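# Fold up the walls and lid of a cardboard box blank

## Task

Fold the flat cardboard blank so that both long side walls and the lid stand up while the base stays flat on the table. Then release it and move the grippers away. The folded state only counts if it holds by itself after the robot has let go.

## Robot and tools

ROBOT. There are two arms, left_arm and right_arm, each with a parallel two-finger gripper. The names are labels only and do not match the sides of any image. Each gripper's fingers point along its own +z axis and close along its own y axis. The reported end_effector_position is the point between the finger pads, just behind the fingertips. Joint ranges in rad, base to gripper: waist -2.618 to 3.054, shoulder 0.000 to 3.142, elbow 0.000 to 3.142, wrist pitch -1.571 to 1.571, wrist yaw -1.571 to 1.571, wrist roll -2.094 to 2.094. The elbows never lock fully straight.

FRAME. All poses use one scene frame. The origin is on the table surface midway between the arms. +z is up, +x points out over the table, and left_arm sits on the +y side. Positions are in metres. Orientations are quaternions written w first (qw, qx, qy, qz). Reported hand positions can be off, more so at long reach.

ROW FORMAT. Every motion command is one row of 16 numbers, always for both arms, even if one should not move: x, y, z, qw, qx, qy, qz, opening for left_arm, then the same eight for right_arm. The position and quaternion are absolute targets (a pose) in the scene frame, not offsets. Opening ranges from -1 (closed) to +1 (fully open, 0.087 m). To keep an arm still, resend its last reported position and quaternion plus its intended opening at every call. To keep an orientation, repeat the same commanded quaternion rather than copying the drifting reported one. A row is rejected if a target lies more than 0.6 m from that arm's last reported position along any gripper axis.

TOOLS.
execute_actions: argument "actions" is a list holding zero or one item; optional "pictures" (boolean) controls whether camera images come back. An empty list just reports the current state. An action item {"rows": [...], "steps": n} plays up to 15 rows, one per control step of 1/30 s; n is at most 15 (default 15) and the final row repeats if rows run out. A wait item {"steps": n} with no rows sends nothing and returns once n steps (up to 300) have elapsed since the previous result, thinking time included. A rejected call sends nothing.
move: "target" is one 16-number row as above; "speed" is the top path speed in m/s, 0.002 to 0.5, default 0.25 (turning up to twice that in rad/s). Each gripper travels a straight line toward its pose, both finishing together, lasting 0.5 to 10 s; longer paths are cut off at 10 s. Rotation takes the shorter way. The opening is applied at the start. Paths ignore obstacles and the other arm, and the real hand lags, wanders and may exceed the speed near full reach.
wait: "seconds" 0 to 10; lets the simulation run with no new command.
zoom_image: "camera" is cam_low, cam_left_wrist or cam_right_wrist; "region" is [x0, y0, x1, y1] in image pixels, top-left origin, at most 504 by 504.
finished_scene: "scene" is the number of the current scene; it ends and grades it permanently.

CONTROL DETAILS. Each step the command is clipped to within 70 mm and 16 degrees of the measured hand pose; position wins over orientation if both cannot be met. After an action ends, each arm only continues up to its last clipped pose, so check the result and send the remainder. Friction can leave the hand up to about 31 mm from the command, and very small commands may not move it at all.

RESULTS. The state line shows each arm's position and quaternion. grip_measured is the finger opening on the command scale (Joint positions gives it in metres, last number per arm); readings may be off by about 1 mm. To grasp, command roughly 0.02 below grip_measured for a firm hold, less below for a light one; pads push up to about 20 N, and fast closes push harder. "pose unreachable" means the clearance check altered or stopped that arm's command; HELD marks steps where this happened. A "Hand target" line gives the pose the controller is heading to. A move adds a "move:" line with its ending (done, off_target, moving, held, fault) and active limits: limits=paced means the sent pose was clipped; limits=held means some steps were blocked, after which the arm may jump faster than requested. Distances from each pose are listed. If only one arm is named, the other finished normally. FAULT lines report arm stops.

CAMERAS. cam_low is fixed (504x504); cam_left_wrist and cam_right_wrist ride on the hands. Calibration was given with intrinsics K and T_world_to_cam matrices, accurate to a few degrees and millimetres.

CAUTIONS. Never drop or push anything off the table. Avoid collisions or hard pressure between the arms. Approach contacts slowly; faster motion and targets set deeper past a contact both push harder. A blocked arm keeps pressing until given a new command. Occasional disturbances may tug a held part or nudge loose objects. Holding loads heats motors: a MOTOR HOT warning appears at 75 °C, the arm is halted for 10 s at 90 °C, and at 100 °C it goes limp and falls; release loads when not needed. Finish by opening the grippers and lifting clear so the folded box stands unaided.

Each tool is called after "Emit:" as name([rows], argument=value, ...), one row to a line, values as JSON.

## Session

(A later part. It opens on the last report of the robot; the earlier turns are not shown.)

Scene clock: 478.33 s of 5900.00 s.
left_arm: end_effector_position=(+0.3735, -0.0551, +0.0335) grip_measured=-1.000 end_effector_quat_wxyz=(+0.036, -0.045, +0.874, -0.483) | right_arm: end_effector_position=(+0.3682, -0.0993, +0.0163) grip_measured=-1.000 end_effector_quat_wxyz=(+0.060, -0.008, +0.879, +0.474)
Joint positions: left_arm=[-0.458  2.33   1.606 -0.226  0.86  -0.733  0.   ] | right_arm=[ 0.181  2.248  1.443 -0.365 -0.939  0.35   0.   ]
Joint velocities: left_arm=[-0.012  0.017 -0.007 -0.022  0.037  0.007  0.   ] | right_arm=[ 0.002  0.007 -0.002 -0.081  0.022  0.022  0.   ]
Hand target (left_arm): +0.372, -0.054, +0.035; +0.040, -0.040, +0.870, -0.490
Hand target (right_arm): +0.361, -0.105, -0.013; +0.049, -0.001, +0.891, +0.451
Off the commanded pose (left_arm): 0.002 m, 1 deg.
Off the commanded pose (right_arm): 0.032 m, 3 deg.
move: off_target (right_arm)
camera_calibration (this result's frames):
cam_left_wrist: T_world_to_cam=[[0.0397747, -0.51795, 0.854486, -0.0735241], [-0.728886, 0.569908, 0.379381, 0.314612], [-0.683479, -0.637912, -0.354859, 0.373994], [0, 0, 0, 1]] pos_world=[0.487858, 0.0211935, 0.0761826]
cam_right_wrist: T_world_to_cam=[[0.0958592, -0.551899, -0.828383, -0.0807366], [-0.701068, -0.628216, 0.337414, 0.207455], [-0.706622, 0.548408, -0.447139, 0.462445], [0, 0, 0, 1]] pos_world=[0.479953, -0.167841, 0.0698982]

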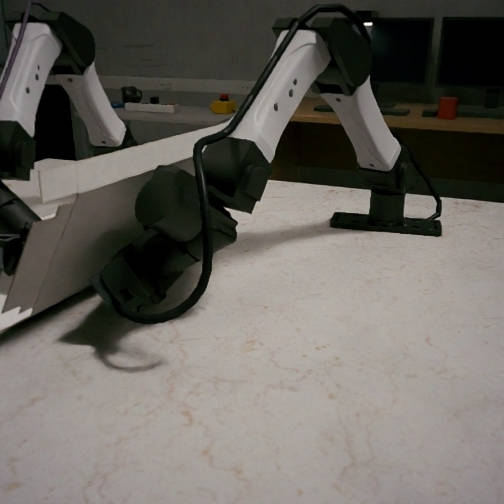

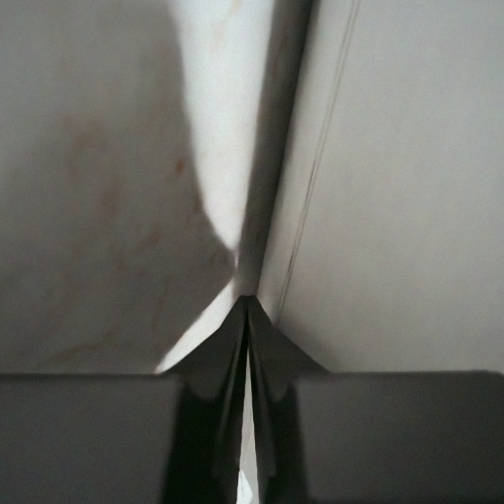

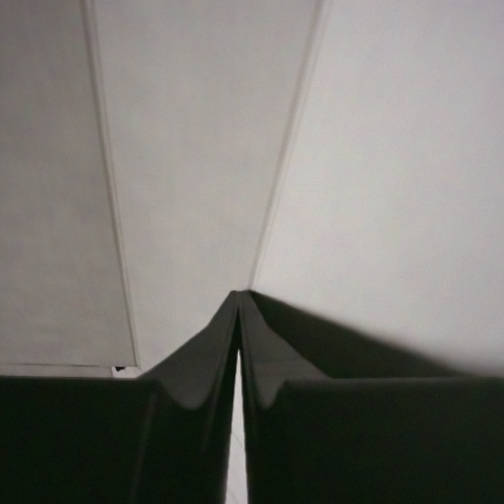

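Emit:
move(target=[0.375,-0.07,0.03,0.04,-0.04,0.87,-0.49,-1,0.362,-0.07,-0.015,0.05,0,0.89,0.45,-1], speed=0.02)

Emit:
move(target=[0.375,-0.075,0.1,0.04,-0.04,0.87,-0.49,-1,0.362,-0.07,-0.015,0.05,0,0.89,0.45,-1], speed=0.02)

Scene clock: 488.27 s of 5900.00 s.
left_arm: end_effector_position=(+0.3778, -0.0549, +0.0275) grip_measured=-1.000 end_effector_quat_wxyz=(+0.041, -0.053, +0.876, -0.478) | right_arm: end_effector_position=(+0.3740, -0.0779, +0.0166) grip_measured=-1.000 end_effector_quat_wxyz=(+0.069, -0.004, +0.879, +0.471)
Joint positions: left_arm=[-0.458  2.342  1.606 -0.207  0.84  -0.748  0.   ] | right_arm=[ 0.229  2.251  1.443 -0.275 -0.904  0.444  0.   ]
Joint velocities: left_arm=[ 0.012 -0.022  0.002 -0.066 -0.081 -0.081  0.   ] | right_arm=[-0.007  0.002 -0.007 -0.066 -0.007  0.022  0.   ]
Hand target (left_arm): +0.374, -0.070, +0.030; +0.039, -0.040, +0.870, -0.490
Hand target (right_arm): +0.361, -0.071, -0.014; +0.049, -0.001, +0.892, +0.450
Off the commanded pose (left_arm): 0.016 m, 2 deg.
Off the commanded pose (right_arm): 0.035 m, 4 deg.
After step 90, 4.40 s passed at rest.
move: off_target (left_arm, right_arm)
camera_calibration (this result's frames):
cam_left_wrist: T_world_to_cam=[[0.0492297, -0.526336, 0.84885, -0.0723814], [-0.740035, 0.551539, 0.384905, 0.322913], [-0.670764, -0.647128, -0.362356, 0.369795], [0, 0, 0, 1]] pos_world=[0.490575, 0.0231089, 0.0711475]
cam_right_wrist: T_world_to_cam=[[0.0960399, -0.557778, -0.824415, -0.0697534], [-0.716255, -0.613866, 0.331886, 0.231798], [-0.691199, 0.558617, -0.458466, 0.450131], [0, 0, 0, 1]] pos_world=[0.483855, -0.148065, 0.0719338]

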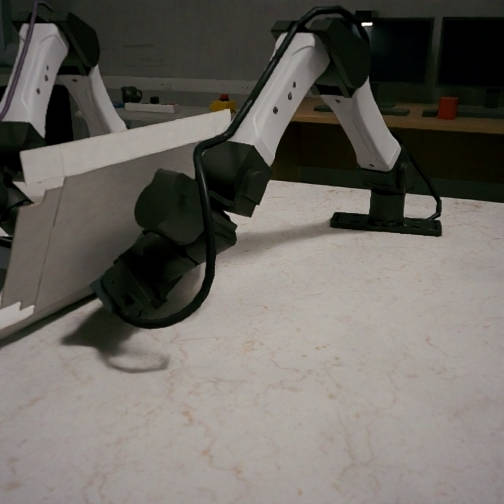

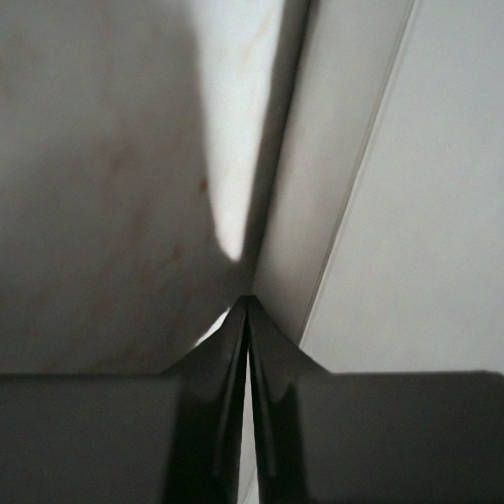

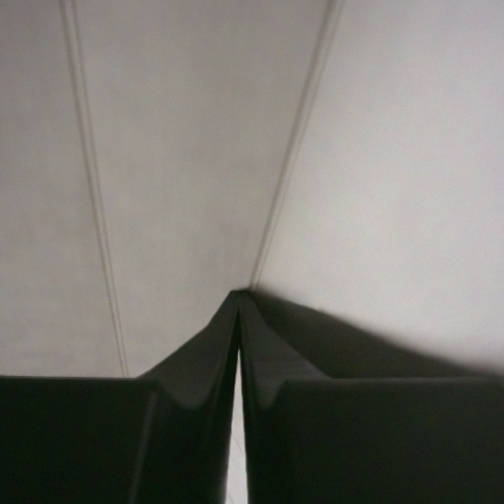

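Scene clock: 492.27 s of 5900.00 s.
left_arm: end_effector_position=(+0.3723, -0.0479, +0.0411) grip_measured=-1.000 end_effector_quat_wxyz=(+0.022, -0.083, +0.896, -0.435) | right_arm: end_effector_position=(+0.3735, -0.0733, +0.0200) grip_measured=-1.000 end_effector_quat_wxyz=(+0.070, -0.010, +0.874, +0.480)
Joint positions: left_arm=[-0.463  2.301  1.664 -0.4    0.765 -0.748  0.   ] | right_arm=[ 0.236  2.251  1.443 -0.259 -0.922  0.45   0.   ]
Joint velocities: left_arm=[-0.007 -0.002  0.017 -0.022 -0.066  0.022  0.   ] | right_arm=[-0.002  0.007  0.002  0.037  0.007 -0.022  0.   ]
Hand target (left_arm): +0.370, -0.072, +0.099; +0.038, -0.038, +0.871, -0.489
Hand target (right_arm): +0.361, -0.071, -0.013; +0.050, -0.001, +0.891, +0.451
Off the commanded pose (left_arm): 0.065 m, 9 deg.
Off the commanded pose (right_arm): 0.037 m, 5 deg.
move: off_target (left_arm, right_arm)
camera_calibration (this result's frames):
cam_left_wrist: T_world_to_cam=[[0.126095, -0.597993, 0.791521, -0.109686], [-0.728588, 0.485672, 0.482994, 0.298338], [-0.673246, -0.637595, -0.374449, 0.377492], [0, 0, 0, 1]] pos_world=[0.485341, 0.0302015, 0.0840753]
cam_right_wrist: T_world_to_cam=[[0.108216, -0.540046, -0.834649, -0.0673963], [-0.711537, -0.628411, 0.314348, 0.230646], [-0.694265, 0.559867, -0.452267, 0.44991], [0, 0, 0, 1]] pos_world=[0.483764, -0.143346, 0.0747241]

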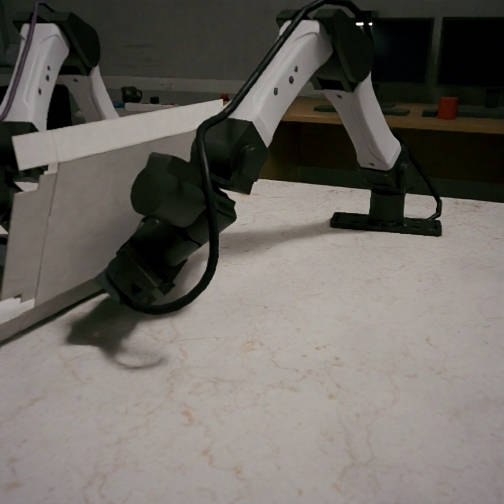

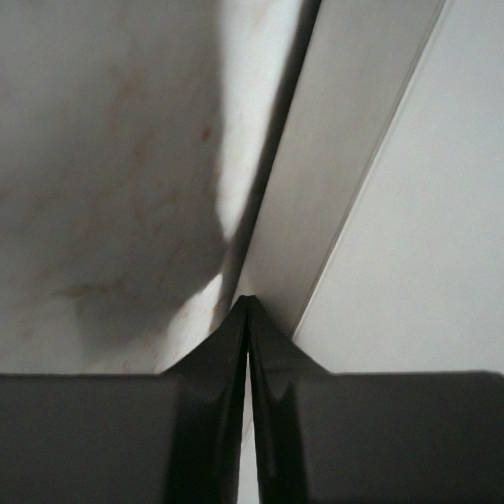

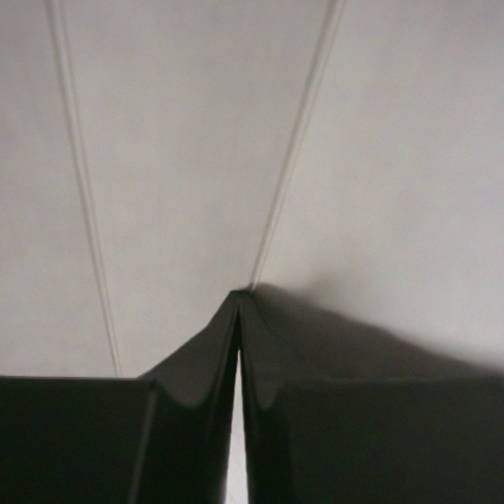

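Emit:
move(target=[0.375,0.02,0.03,0.04,-0.04,0.87,-0.49,-1,0.362,-0.07,-0.005,0.05,0,0.89,0.45,-1], speed=0.05)

Emit:
move(target=[0.375,0.02,0.03,0.04,-0.04,0.87,-0.49,-1,0.362,-0.12,0.06,0.05,0,0.89,0.45,-1], speed=0.05)

Emit:
move(target=[0.375,0.02,0.03,0.04,-0.04,0.87,-0.49,-1,0.362,-0.13,-0.015,0.05,0,0.89,0.45,-1], speed=0.05)

Scene clock: 501.70 s of 5900.00 s.
left_arm: end_effector_position=(+0.3778, +0.0186, +0.0319) grip_measured=-1.000 end_effector_quat_wxyz=(+0.040, -0.043, +0.873, -0.483) | right_arm: end_effector_position=(+0.3730, -0.0710, +0.0168) grip_measured=-1.000 end_effector_quat_wxyz=(+0.071, -0.010, +0.879, +0.471)
Joint positions: left_arm=[-0.301  2.302  1.576 -0.386  0.939 -0.517  0.   ] | right_arm=[ 0.246  2.251  1.443 -0.26  -0.898  0.451  0.   ]
Joint velocities: left_arm=[-0.022  0.012 -0.012 -0.007  0.007  0.051  0.   ] | right_arm=[ 0.007  0.007 -0.007  0.022 -0.051 -0.037  0.   ]
Hand target (left_arm): +0.376, +0.020, +0.030; +0.041, -0.040, +0.870, -0.489
Hand target (right_arm): +0.362, -0.070, -0.004; +0.050, -0.000, +0.891, +0.451
Off the commanded pose (left_arm): 0.004 m, 1 deg.
Off the commanded pose (right_arm): 0.024 m, 4 deg.
After step 90, 4.47 s passed at rest.
move: off_target (right_arm)
camera_calibration (this result's frames):
cam_left_wrist: T_world_to_cam=[[0.0331001, -0.517763, 0.854884, -0.0316759], [-0.732844, 0.569035, 0.373013, 0.278026], [-0.679591, -0.638843, -0.360604, 0.422049], [0, 0, 0, 1]] pos_world=[0.491619, 0.0950156, 0.0755645]
cam_right_wrist: T_world_to_cam=[[0.110057, -0.557398, -0.822919, -0.0708747], [-0.713505, -0.620709, 0.325008, 0.233834], [-0.691952, 0.551387, -0.46602, 0.445583], [0, 0, 0, 1]] pos_world=[0.482964, -0.140051, 0.0733285]

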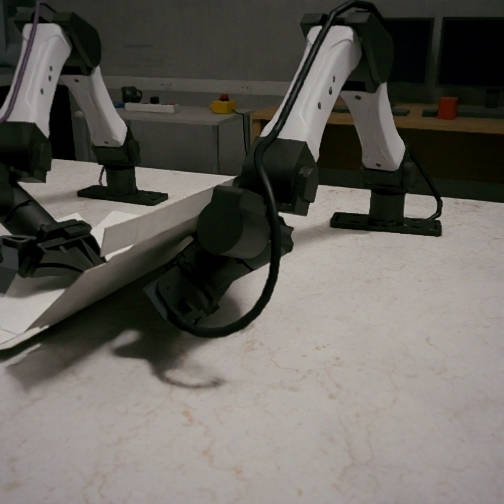

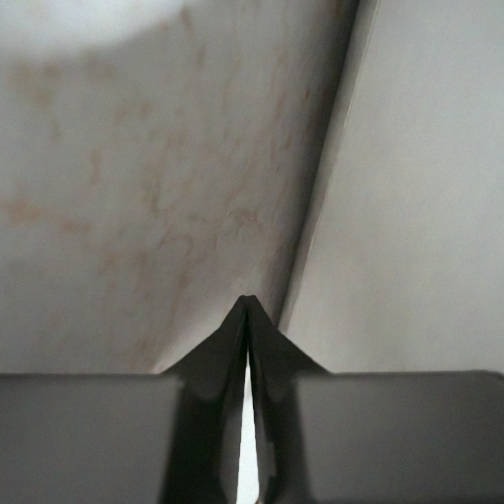

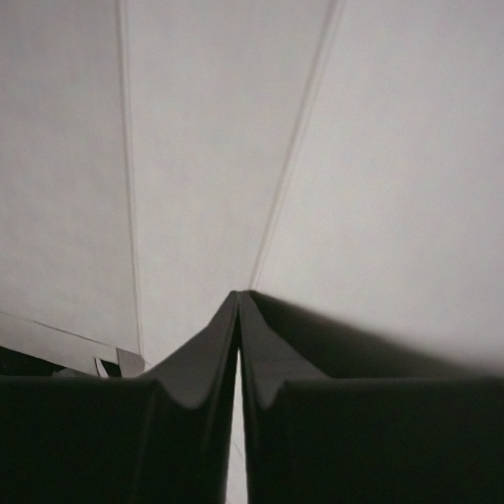

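Scene clock: 503.53 s of 5900.00 s.
left_arm: end_effector_position=(+0.3773, +0.0182, +0.0327) grip_measured=-1.000 end_effector_quat_wxyz=(+0.039, -0.042, +0.872, -0.486) | right_arm: end_effector_position=(+0.3530, -0.1162, +0.0468) grip_measured=-1.000 end_effector_quat_wxyz=(+0.032, +0.008, +0.892, +0.451)
Joint positions: left_arm=[-0.301  2.302  1.576 -0.386  0.945 -0.516  0.   ] | right_arm=[ 0.157  2.166  1.48  -0.598 -0.907  0.297  0.   ]
Joint velocities: left_arm=[-0.002  0.007 -0.022 -0.066  0.022 -0.022  0.   ] | right_arm=[-0.002 -0.012 -0.007 -0.007 -0.051 -0.11   0.   ]
Hand target (left_arm): +0.375, +0.020, +0.030; +0.040, -0.040, +0.870, -0.490
Hand target (right_arm): +0.361, -0.120, +0.060; +0.051, +0.001, +0.891, +0.451
Off the commanded pose (left_arm): 0.004 m, 1 deg.
Off the commanded pose (right_arm): 0.016 m, 2 deg.
move: off_target (right_arm)
camera_calibration (this result's frames):
cam_left_wrist: T_world_to_cam=[[0.0317941, -0.513328, 0.857603, -0.0322549], [-0.73094, 0.573279, 0.370241, 0.27689], [-0.681701, -0.638628, -0.356985, 0.422399], [0, 0, 0, 1]] pos_world=[0.491365, 0.0944635, 0.0759362]
cam_right_wrist: T_world_to_cam=[[0.0397866, -0.593578, -0.803792, -0.0495213], [-0.67954, -0.605832, 0.413754, 0.167323], [-0.732558, 0.529747, -0.427465, 0.480699], [0, 0, 0, 1]] pos_world=[0.467813, -0.182674, 0.0964466]

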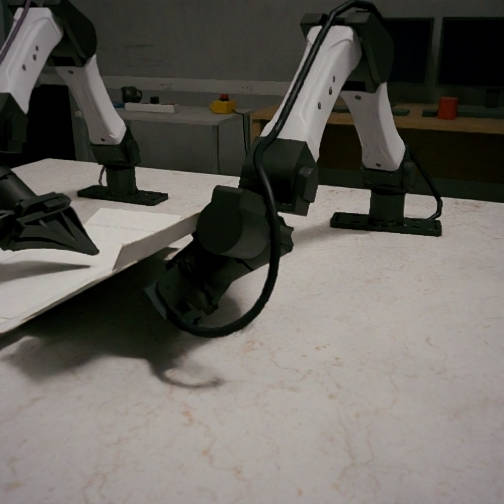

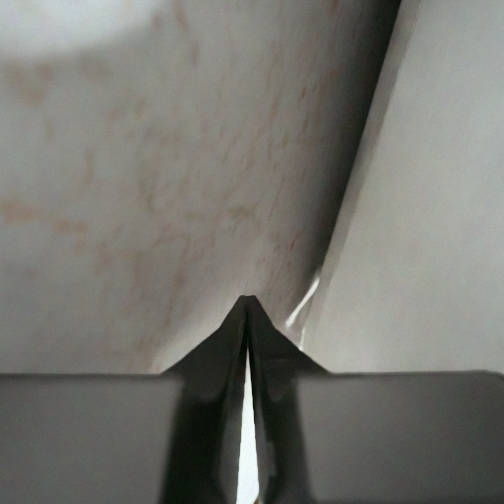

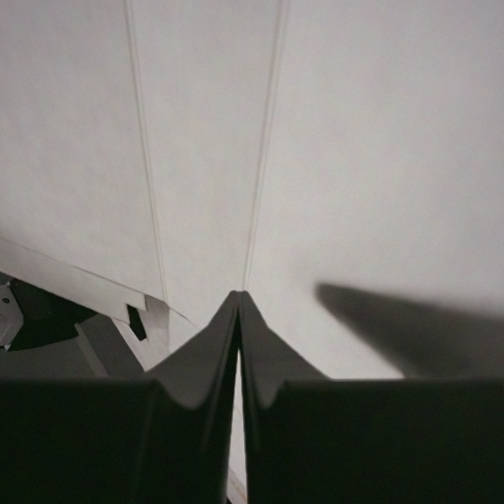

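Scene clock: 505.10 s of 5900.00 s.
left_arm: end_effector_position=(+0.3773, +0.0182, +0.0327) grip_measured=-1.000 end_effector_quat_wxyz=(+0.039, -0.042, +0.872, -0.486) | right_arm: end_effector_position=(+0.3610, -0.1202, +0.0161) grip_measured=-1.000 end_effector_quat_wxyz=(+0.043, -0.004, +0.876, +0.480)
Joint positions: left_arm=[-0.301  2.302  1.576 -0.386  0.945 -0.516  0.   ] | right_arm=[ 0.131  2.253  1.451 -0.469 -0.975  0.264  0.   ]
Joint velocities: left_arm=[ 0.002 -0.012 -0.002  0.007 -0.007 -0.022  0.   ] | right_arm=[-0.012 -0.007 -0.007 -0.007 -0.051  0.051  0.   ]
Hand target (left_arm): +0.375, +0.020, +0.030; +0.040, -0.040, +0.870, -0.490
Hand target (right_arm): +0.361, -0.130, -0.013; +0.048, -0.001, +0.891, +0.451
Off the commanded pose (left_arm): 0.004 m, 1 deg.
Off the commanded pose (right_arm): 0.033 m, 4 deg.
move: off_target (right_arm)
camera_calibration (this result's frames):
cam_left_wrist: T_world_to_cam=[[0.0317941, -0.513328, 0.857603, -0.0322549], [-0.73094, 0.573279, 0.370241, 0.27689], [-0.681701, -0.638628, -0.356985, 0.422399], [0, 0, 0, 1]] pos_world=[0.491365, 0.0944635, 0.0759362]
cam_right_wrist: T_world_to_cam=[[0.0729404, -0.541025, -0.837837, -0.0819754], [-0.684014, -0.638504, 0.352759, 0.181753], [-0.725813, 0.547362, -0.416641, 0.474989], [0, 0, 0, 1]] pos_world=[0.475054, -0.188292, 0.0651033]

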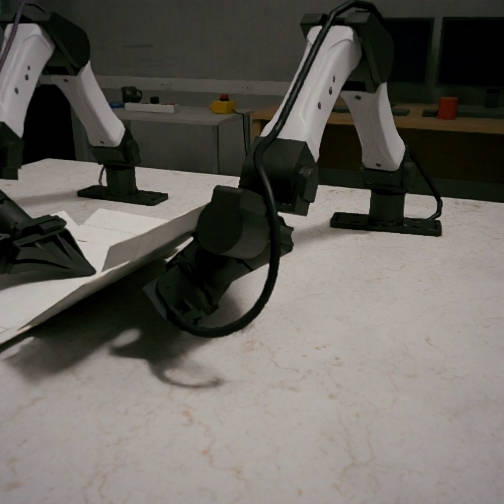

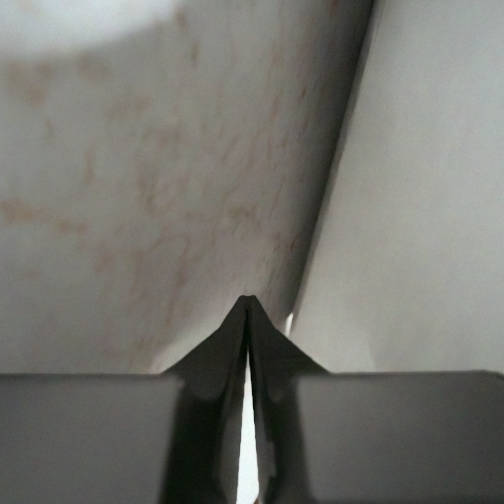

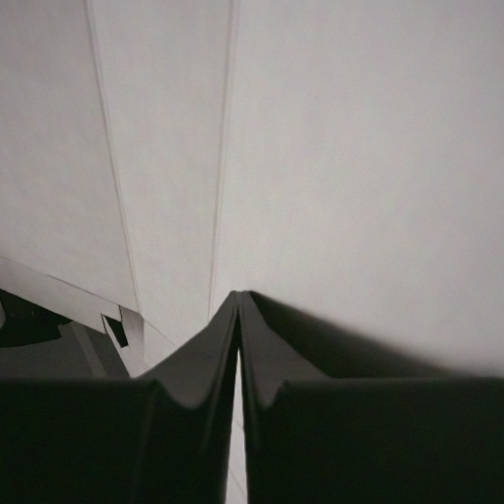

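Pin harder, left advances low.

Emit:
move(target=[0.375,-0.08,0.02,0.04,-0.04,0.87,-0.49,-1,0.362,-0.12,-0.035,0.05,0,0.89,0.45,-1], speed=0.025)

Emit:
move(target=[0.375,-0.11,0.06,0.04,-0.04,0.87,-0.49,-1,0.362,-0.12,-0.035,0.05,0,0.89,0.45,-1], speed=0.02)

Scene clock: 512.70 s of 5900.00 s.
left_arm: end_effector_position=(+0.3703, -0.0656, +0.0233) grip_measured=-1.000 end_effector_quat_wxyz=(+0.031, -0.048, +0.871, -0.489) | right_arm: end_effector_position=(+0.3683, -0.1154, +0.0151) grip_measured=-1.000 end_effector_quat_wxyz=(+0.060, -0.015, +0.864, +0.500)
Joint positions: left_arm=[-0.478  2.355  1.59  -0.161  0.862 -0.773  0.   ] | right_arm=[ 0.131  2.27   1.442 -0.381 -1.016  0.282  0.   ]
Joint velocities: left_arm=[ 0.002  0.002  0.007  0.022 -0.037 -0.037  0.   ] | right_arm=[ 0.002  0.007 -0.002  0.007 -0.007  0.007  0.   ]
Hand target (left_arm): +0.373, -0.080, +0.021; +0.038, -0.040, +0.870, -0.491
Hand target (right_arm): +0.359, -0.122, -0.031; +0.047, -0.003, +0.891, +0.451
Off the commanded pose (left_arm): 0.015 m, 1 deg.
Off the commanded pose (right_arm): 0.051 m, 7 deg.
After step 90, 0.40 s passed at rest.
move: off_target (left_arm, right_arm)
camera_calibration (this result's frames):
cam_left_wrist: T_world_to_cam=[[0.0497393, -0.506377, 0.860877, -0.0732297], [-0.724423, 0.575081, 0.380124, 0.320793], [-0.687559, -0.642546, -0.338226, 0.36225], [0, 0, 0, 1]] pos_world=[0.485101, 0.0111981, 0.0636229]
cam_right_wrist: T_world_to_cam=[[0.110542, -0.500686, -0.858542, -0.0895853], [-0.694647, -0.656729, 0.293552, 0.192883], [-0.710807, 0.563933, -0.420396, 0.473756], [0, 0, 0, 1]] pos_world=[0.480637, -0.185349, 0.0656312]

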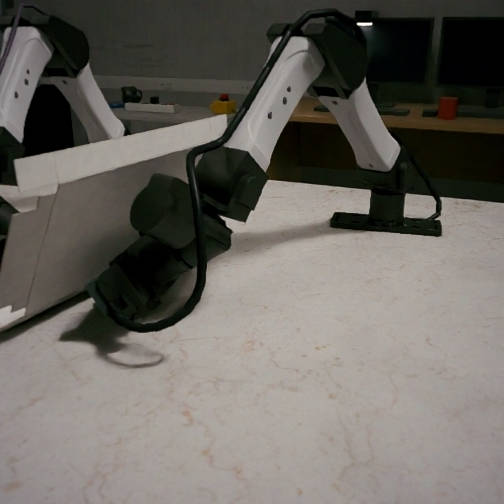

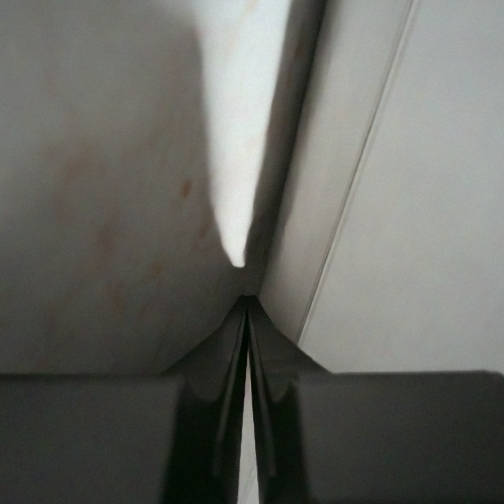

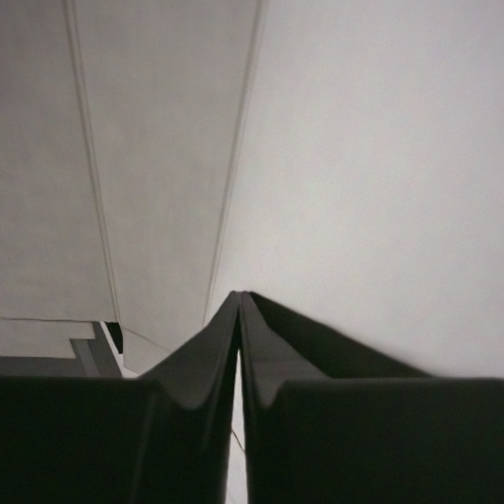

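Scene clock: 515.90 s of 5900.00 s.
left_arm: end_effector_position=(+0.3750, -0.0765, +0.0316) grip_measured=-1.000 end_effector_quat_wxyz=(+0.026, -0.072, +0.884, -0.460) | right_arm: end_effector_position=(+0.3727, -0.1185, +0.0151) grip_measured=-1.000 end_effector_quat_wxyz=(+0.070, -0.015, +0.864, +0.498)
Joint positions: left_arm=[-0.507  2.355  1.67  -0.265  0.786 -0.815  0.   ] | right_arm=[ 0.123  2.269  1.442 -0.366 -1.011  0.282  0.   ]
Joint velocities: left_arm=[-0.017  0.002 -0.012  0.022 -0.022  0.037  0.   ] | right_arm=[ 0.002  0.002 -0.007 -0.037 -0.037 -0.022  0.   ]
Hand target (left_arm): +0.371, -0.108, +0.061; +0.038, -0.039, +0.870, -0.490
Hand target (right_arm): +0.359, -0.122, -0.031; +0.048, -0.003, +0.891, +0.451
Off the commanded pose (left_arm): 0.044 m, 6 deg.
Off the commanded pose (right_arm): 0.051 m, 7 deg.
move: off_target (left_arm, right_arm)
camera_calibration (this result's frames):
cam_left_wrist: T_world_to_cam=[[0.0995529, -0.554775, 0.826023, -0.107442], [-0.730947, 0.522484, 0.439006, 0.323846], [-0.675133, -0.647484, -0.353497, 0.35677], [0, 0, 0, 1]] pos_world=[0.488278, 0.00219203, 0.0726962]
cam_right_wrist: T_world_to_cam=[[0.119875, -0.503847, -0.855435, -0.0955611], [-0.705578, -0.6494, 0.283618, 0.198998], [-0.698419, 0.569577, -0.43335, 0.474864], [0, 0, 0, 1]] pos_world=[0.483519, -0.189391, 0.0675966]

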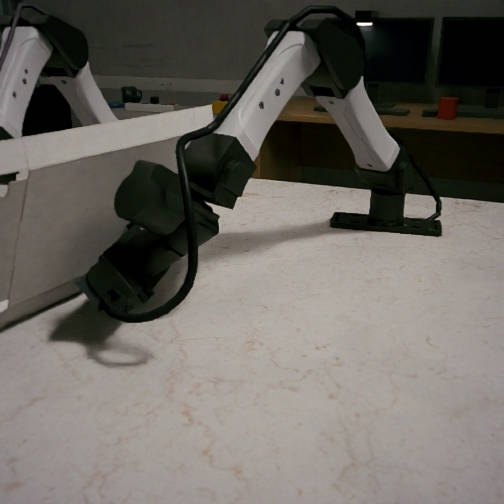

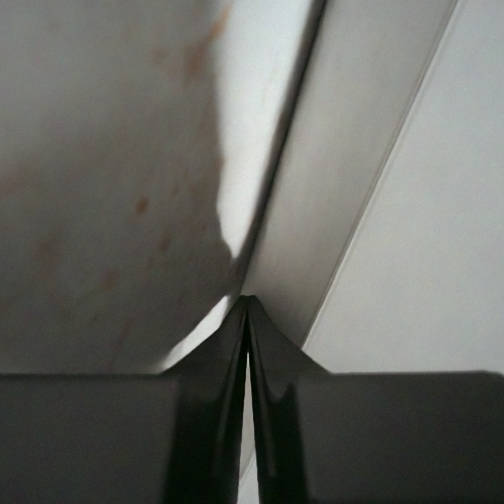

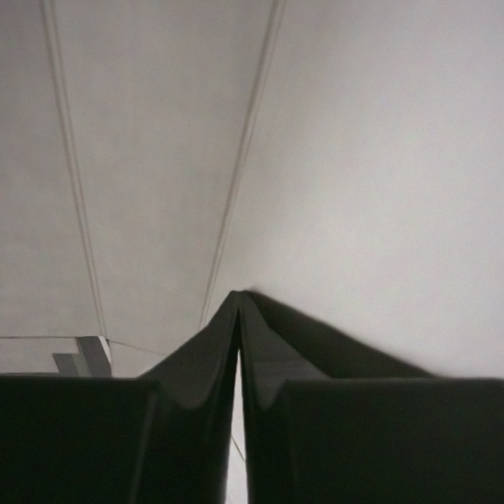

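Emit:
move(target=[0.375,-0.13,0.075,0.04,-0.04,0.92,-0.38,-1,0.362,-0.12,-0.035,0.05,0,0.89,0.45,-1], speed=0.02)

Scene clock: 524.20 s of 5900.00 s.
left_arm: end_effector_position=(+0.3735, -0.0842, +0.0403) grip_measured=-1.000 end_effector_quat_wxyz=(+0.029, -0.077, +0.946, -0.313) | right_arm: end_effector_position=(+0.3736, -0.1194, +0.0161) grip_measured=-1.000 end_effector_quat_wxyz=(+0.072, -0.015, +0.863, +0.500)
Joint positions: left_arm=[-0.594  2.414  2.014 -0.748  0.496 -0.746  0.   ] | right_arm=[ 0.12   2.268  1.442 -0.363 -1.015  0.283  0.   ]
Joint velocities: left_arm=[-0.007  0.007  0.012 -0.051  0.007  0.007  0.   ] | right_arm=[-0.007  0.002  0.002 -0.11  -0.051 -0.037  0.   ]
Hand target (left_arm): +0.368, -0.125, +0.077; +0.037, -0.038, +0.924, -0.380
Hand target (right_arm): +0.359, -0.122, -0.031; +0.048, -0.003, +0.891, +0.451
Off the commanded pose (left_arm): 0.057 m, 9 deg.
Off the commanded pose (right_arm): 0.052 m, 7 deg.
After step 90, 0.33 s passed at rest.
move: off_target (left_arm, right_arm)
camera_calibration (this result's frames):
cam_left_wrist: T_world_to_cam=[[0.12423, -0.783987, 0.60822, -0.138492], [-0.722918, 0.348359, 0.596686, 0.298999], [-0.679673, -0.51382, -0.523482, 0.373617], [0, 0, 0, 1]] pos_world=[0.487294, -0.0207632, 0.101407]
cam_right_wrist: T_world_to_cam=[[0.121194, -0.500982, -0.85693, -0.0953603], [-0.707765, -0.648905, 0.279268, 0.199715], [-0.695975, 0.572659, -0.433221, 0.475913], [0, 0, 0, 1]] pos_world=[0.484131, -0.190714, 0.0686842]

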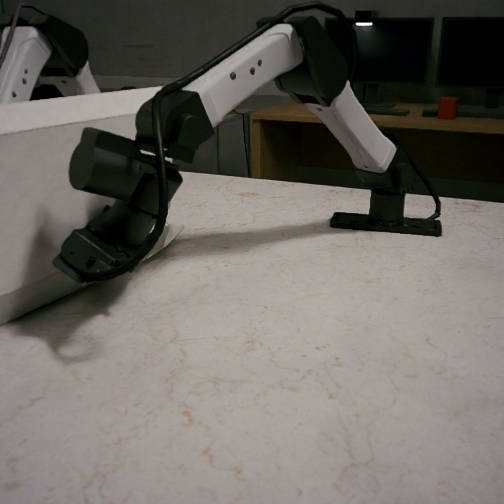

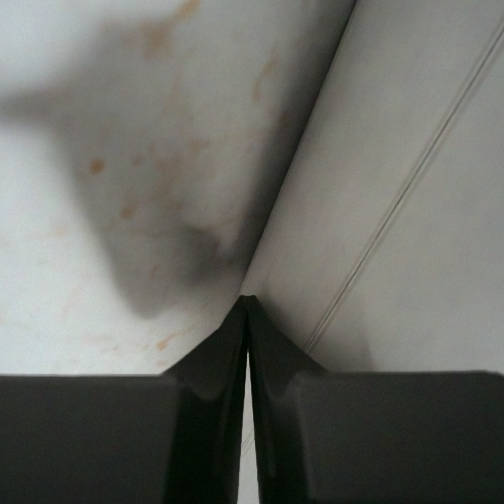

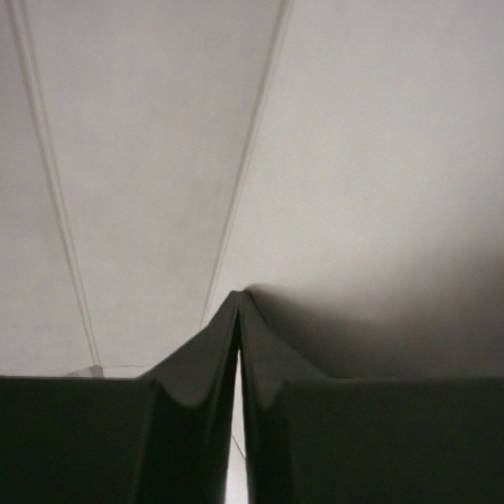

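Progress. Continue.

Emit:
move(target=[0.375,-0.15,0.09,0.04,-0.04,0.92,-0.38,-1,0.362,-0.12,-0.035,0.05,0,0.89,0.45,-1], speed=0.02)

Scene clock: 532.27 s of 5900.00 s.
left_arm: end_effector_position=(+0.3757, -0.0880, +0.0457) grip_measured=-1.000 end_effector_quat_wxyz=(+0.031, -0.076, +0.955, -0.286) | right_arm: end_effector_position=(+0.3744, -0.1206, +0.0164) grip_measured=-1.000 end_effector_quat_wxyz=(+0.073, -0.013, +0.863, +0.500)
Joint positions: left_arm=[-0.613  2.457  2.14  -0.862  0.442 -0.742  0.   ] | right_arm=[ 0.117  2.267  1.442 -0.363 -1.014  0.283  0.   ]
Joint velocities: left_arm=[-0.002  0.002  0.017 -0.037  0.007 -0.037  0.   ] | right_arm=[-0.002  0.012  0.002 -0.037 -0.037 -0.007  0.   ]
Hand target (left_arm): +0.365, -0.141, +0.094; +0.035, -0.034, +0.925, -0.376
Hand target (right_arm): +0.359, -0.122, -0.031; +0.048, -0.003, +0.891, +0.451
Off the commanded pose (left_arm): 0.076 m, 12 deg.
Off the commanded pose (right_arm): 0.053 m, 7 deg.
After step 90, 0.73 s passed at rest.
move: off_target (left_arm, right_arm)
camera_calibration (this result's frames):
cam_left_wrist: T_world_to_cam=[[0.123402, -0.81832, 0.56136, -0.14561], [-0.722308, 0.313828, 0.616265, 0.294442], [-0.680472, -0.481523, -0.552352, 0.380466], [0, 0, 0, 1]] pos_world=[0.489543, -0.0283565, 0.110437]
cam_right_wrist: T_world_to_cam=[[0.119856, -0.501908, -0.856576, -0.0955229], [-0.710186, -0.646244, 0.279292, 0.200569], [-0.693736, 0.574854, -0.433904, 0.476674], [0, 0, 0, 1]] pos_world=[0.484576, -0.192345, 0.0689911]

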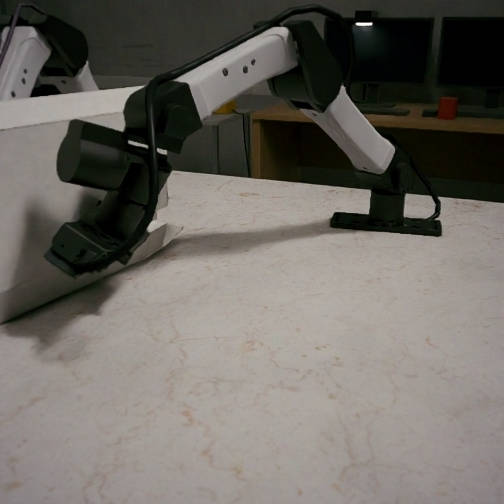

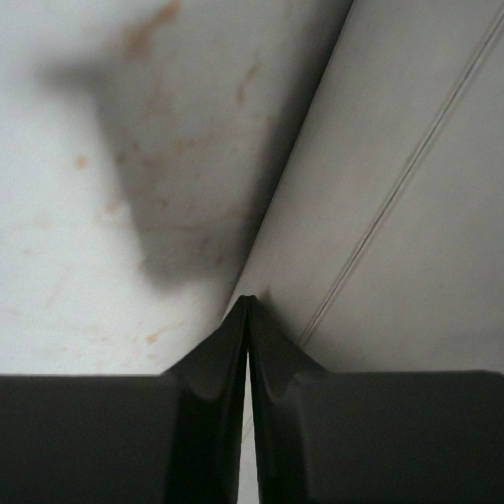

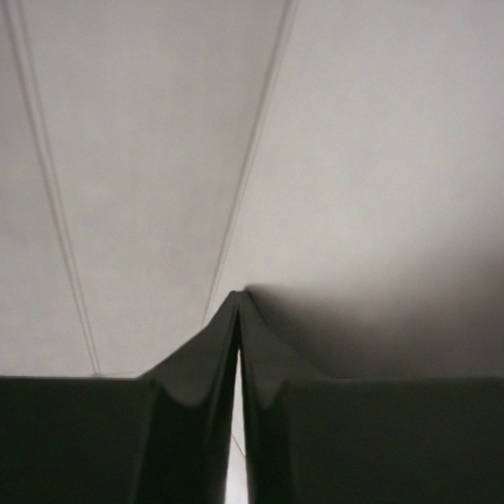

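Emit:
move(target=[0.375,-0.01,0.06,0.04,-0.04,0.92,-0.38,-1,0.362,-0.01,-0.035,0.05,0,0.87,0.49,-1], speed=0.02)

Scene clock: 542.03 s of 5900.00 s.
left_arm: end_effector_position=(+0.3725, +0.0045, +0.0369) grip_measured=-1.000 end_effector_quat_wxyz=(+0.019, -0.060, +0.936, -0.345) | right_arm: end_effector_position=(+0.3755, -0.0207, +0.0159) grip_measured=-1.000 end_effector_quat_wxyz=(+0.073, -0.021, +0.842, +0.535)
Joint positions: left_arm=[-0.403  2.31   1.796 -0.735  0.64  -0.519  0.   ] | right_arm=[ 0.325  2.328  1.427  0.053 -0.981  0.656  0.   ]
Joint velocities: left_arm=[-0.022  0.002  0.007 -0.051  0.051 -0.007  0.   ] | right_arm=[-0.002  0.002  0.002  0.037  0.007  0.066  0.   ]
Hand target (left_arm): +0.375, -0.009, +0.060; +0.040, -0.038, +0.924, -0.379
Hand target (right_arm): +0.360, -0.014, -0.032; +0.049, -0.003, +0.870, +0.490
Off the commanded pose (left_arm): 0.027 m, 6 deg.
Off the commanded pose (right_arm): 0.054 m, 7 deg.
After step 90, 0.40 s passed at rest.
move: off_target (left_arm, right_arm)
camera_calibration (this result's frames):
cam_left_wrist: T_world_to_cam=[[0.0956812, -0.745825, 0.659234, -0.0581731], [-0.706278, 0.415818, 0.572945, 0.263682], [-0.701438, -0.520423, -0.486974, 0.423536], [0, 0, 0, 1]] pos_world=[0.488884, 0.0673871, 0.0935253]
cam_right_wrist: T_world_to_cam=[[0.13719, -0.428241, -0.89319, -0.0503079], [-0.699976, -0.679927, 0.218478, 0.262553], [-0.700866, 0.595239, -0.393037, 0.422287], [0, 0, 0, 1]] pos_world=[0.486649, -0.0943882, 0.0636777]

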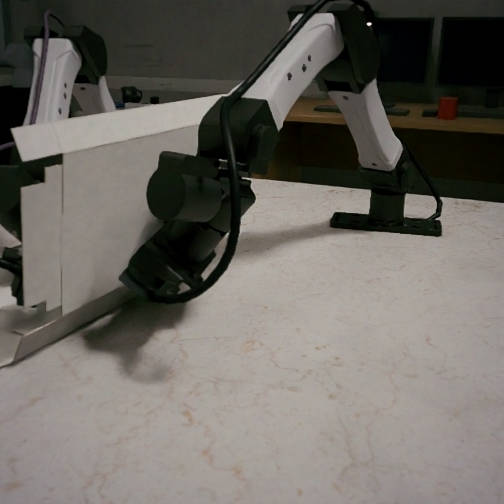

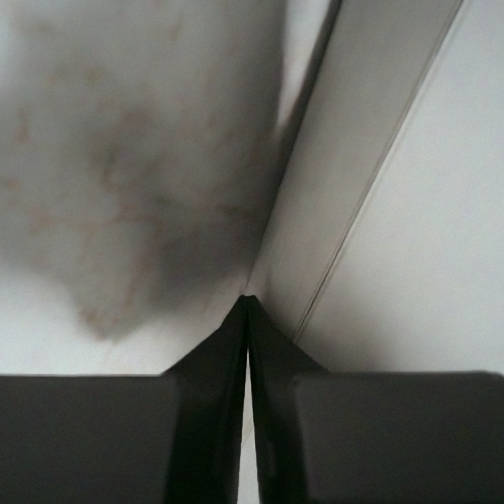

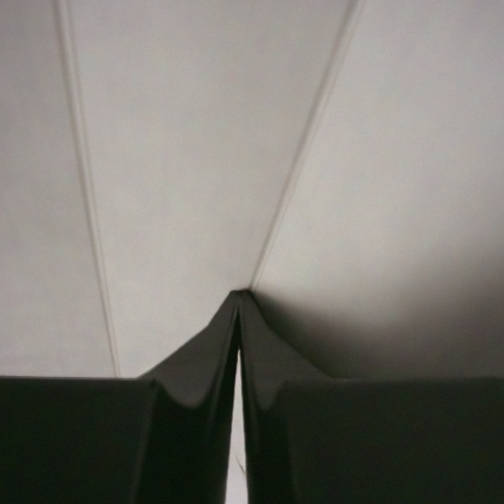

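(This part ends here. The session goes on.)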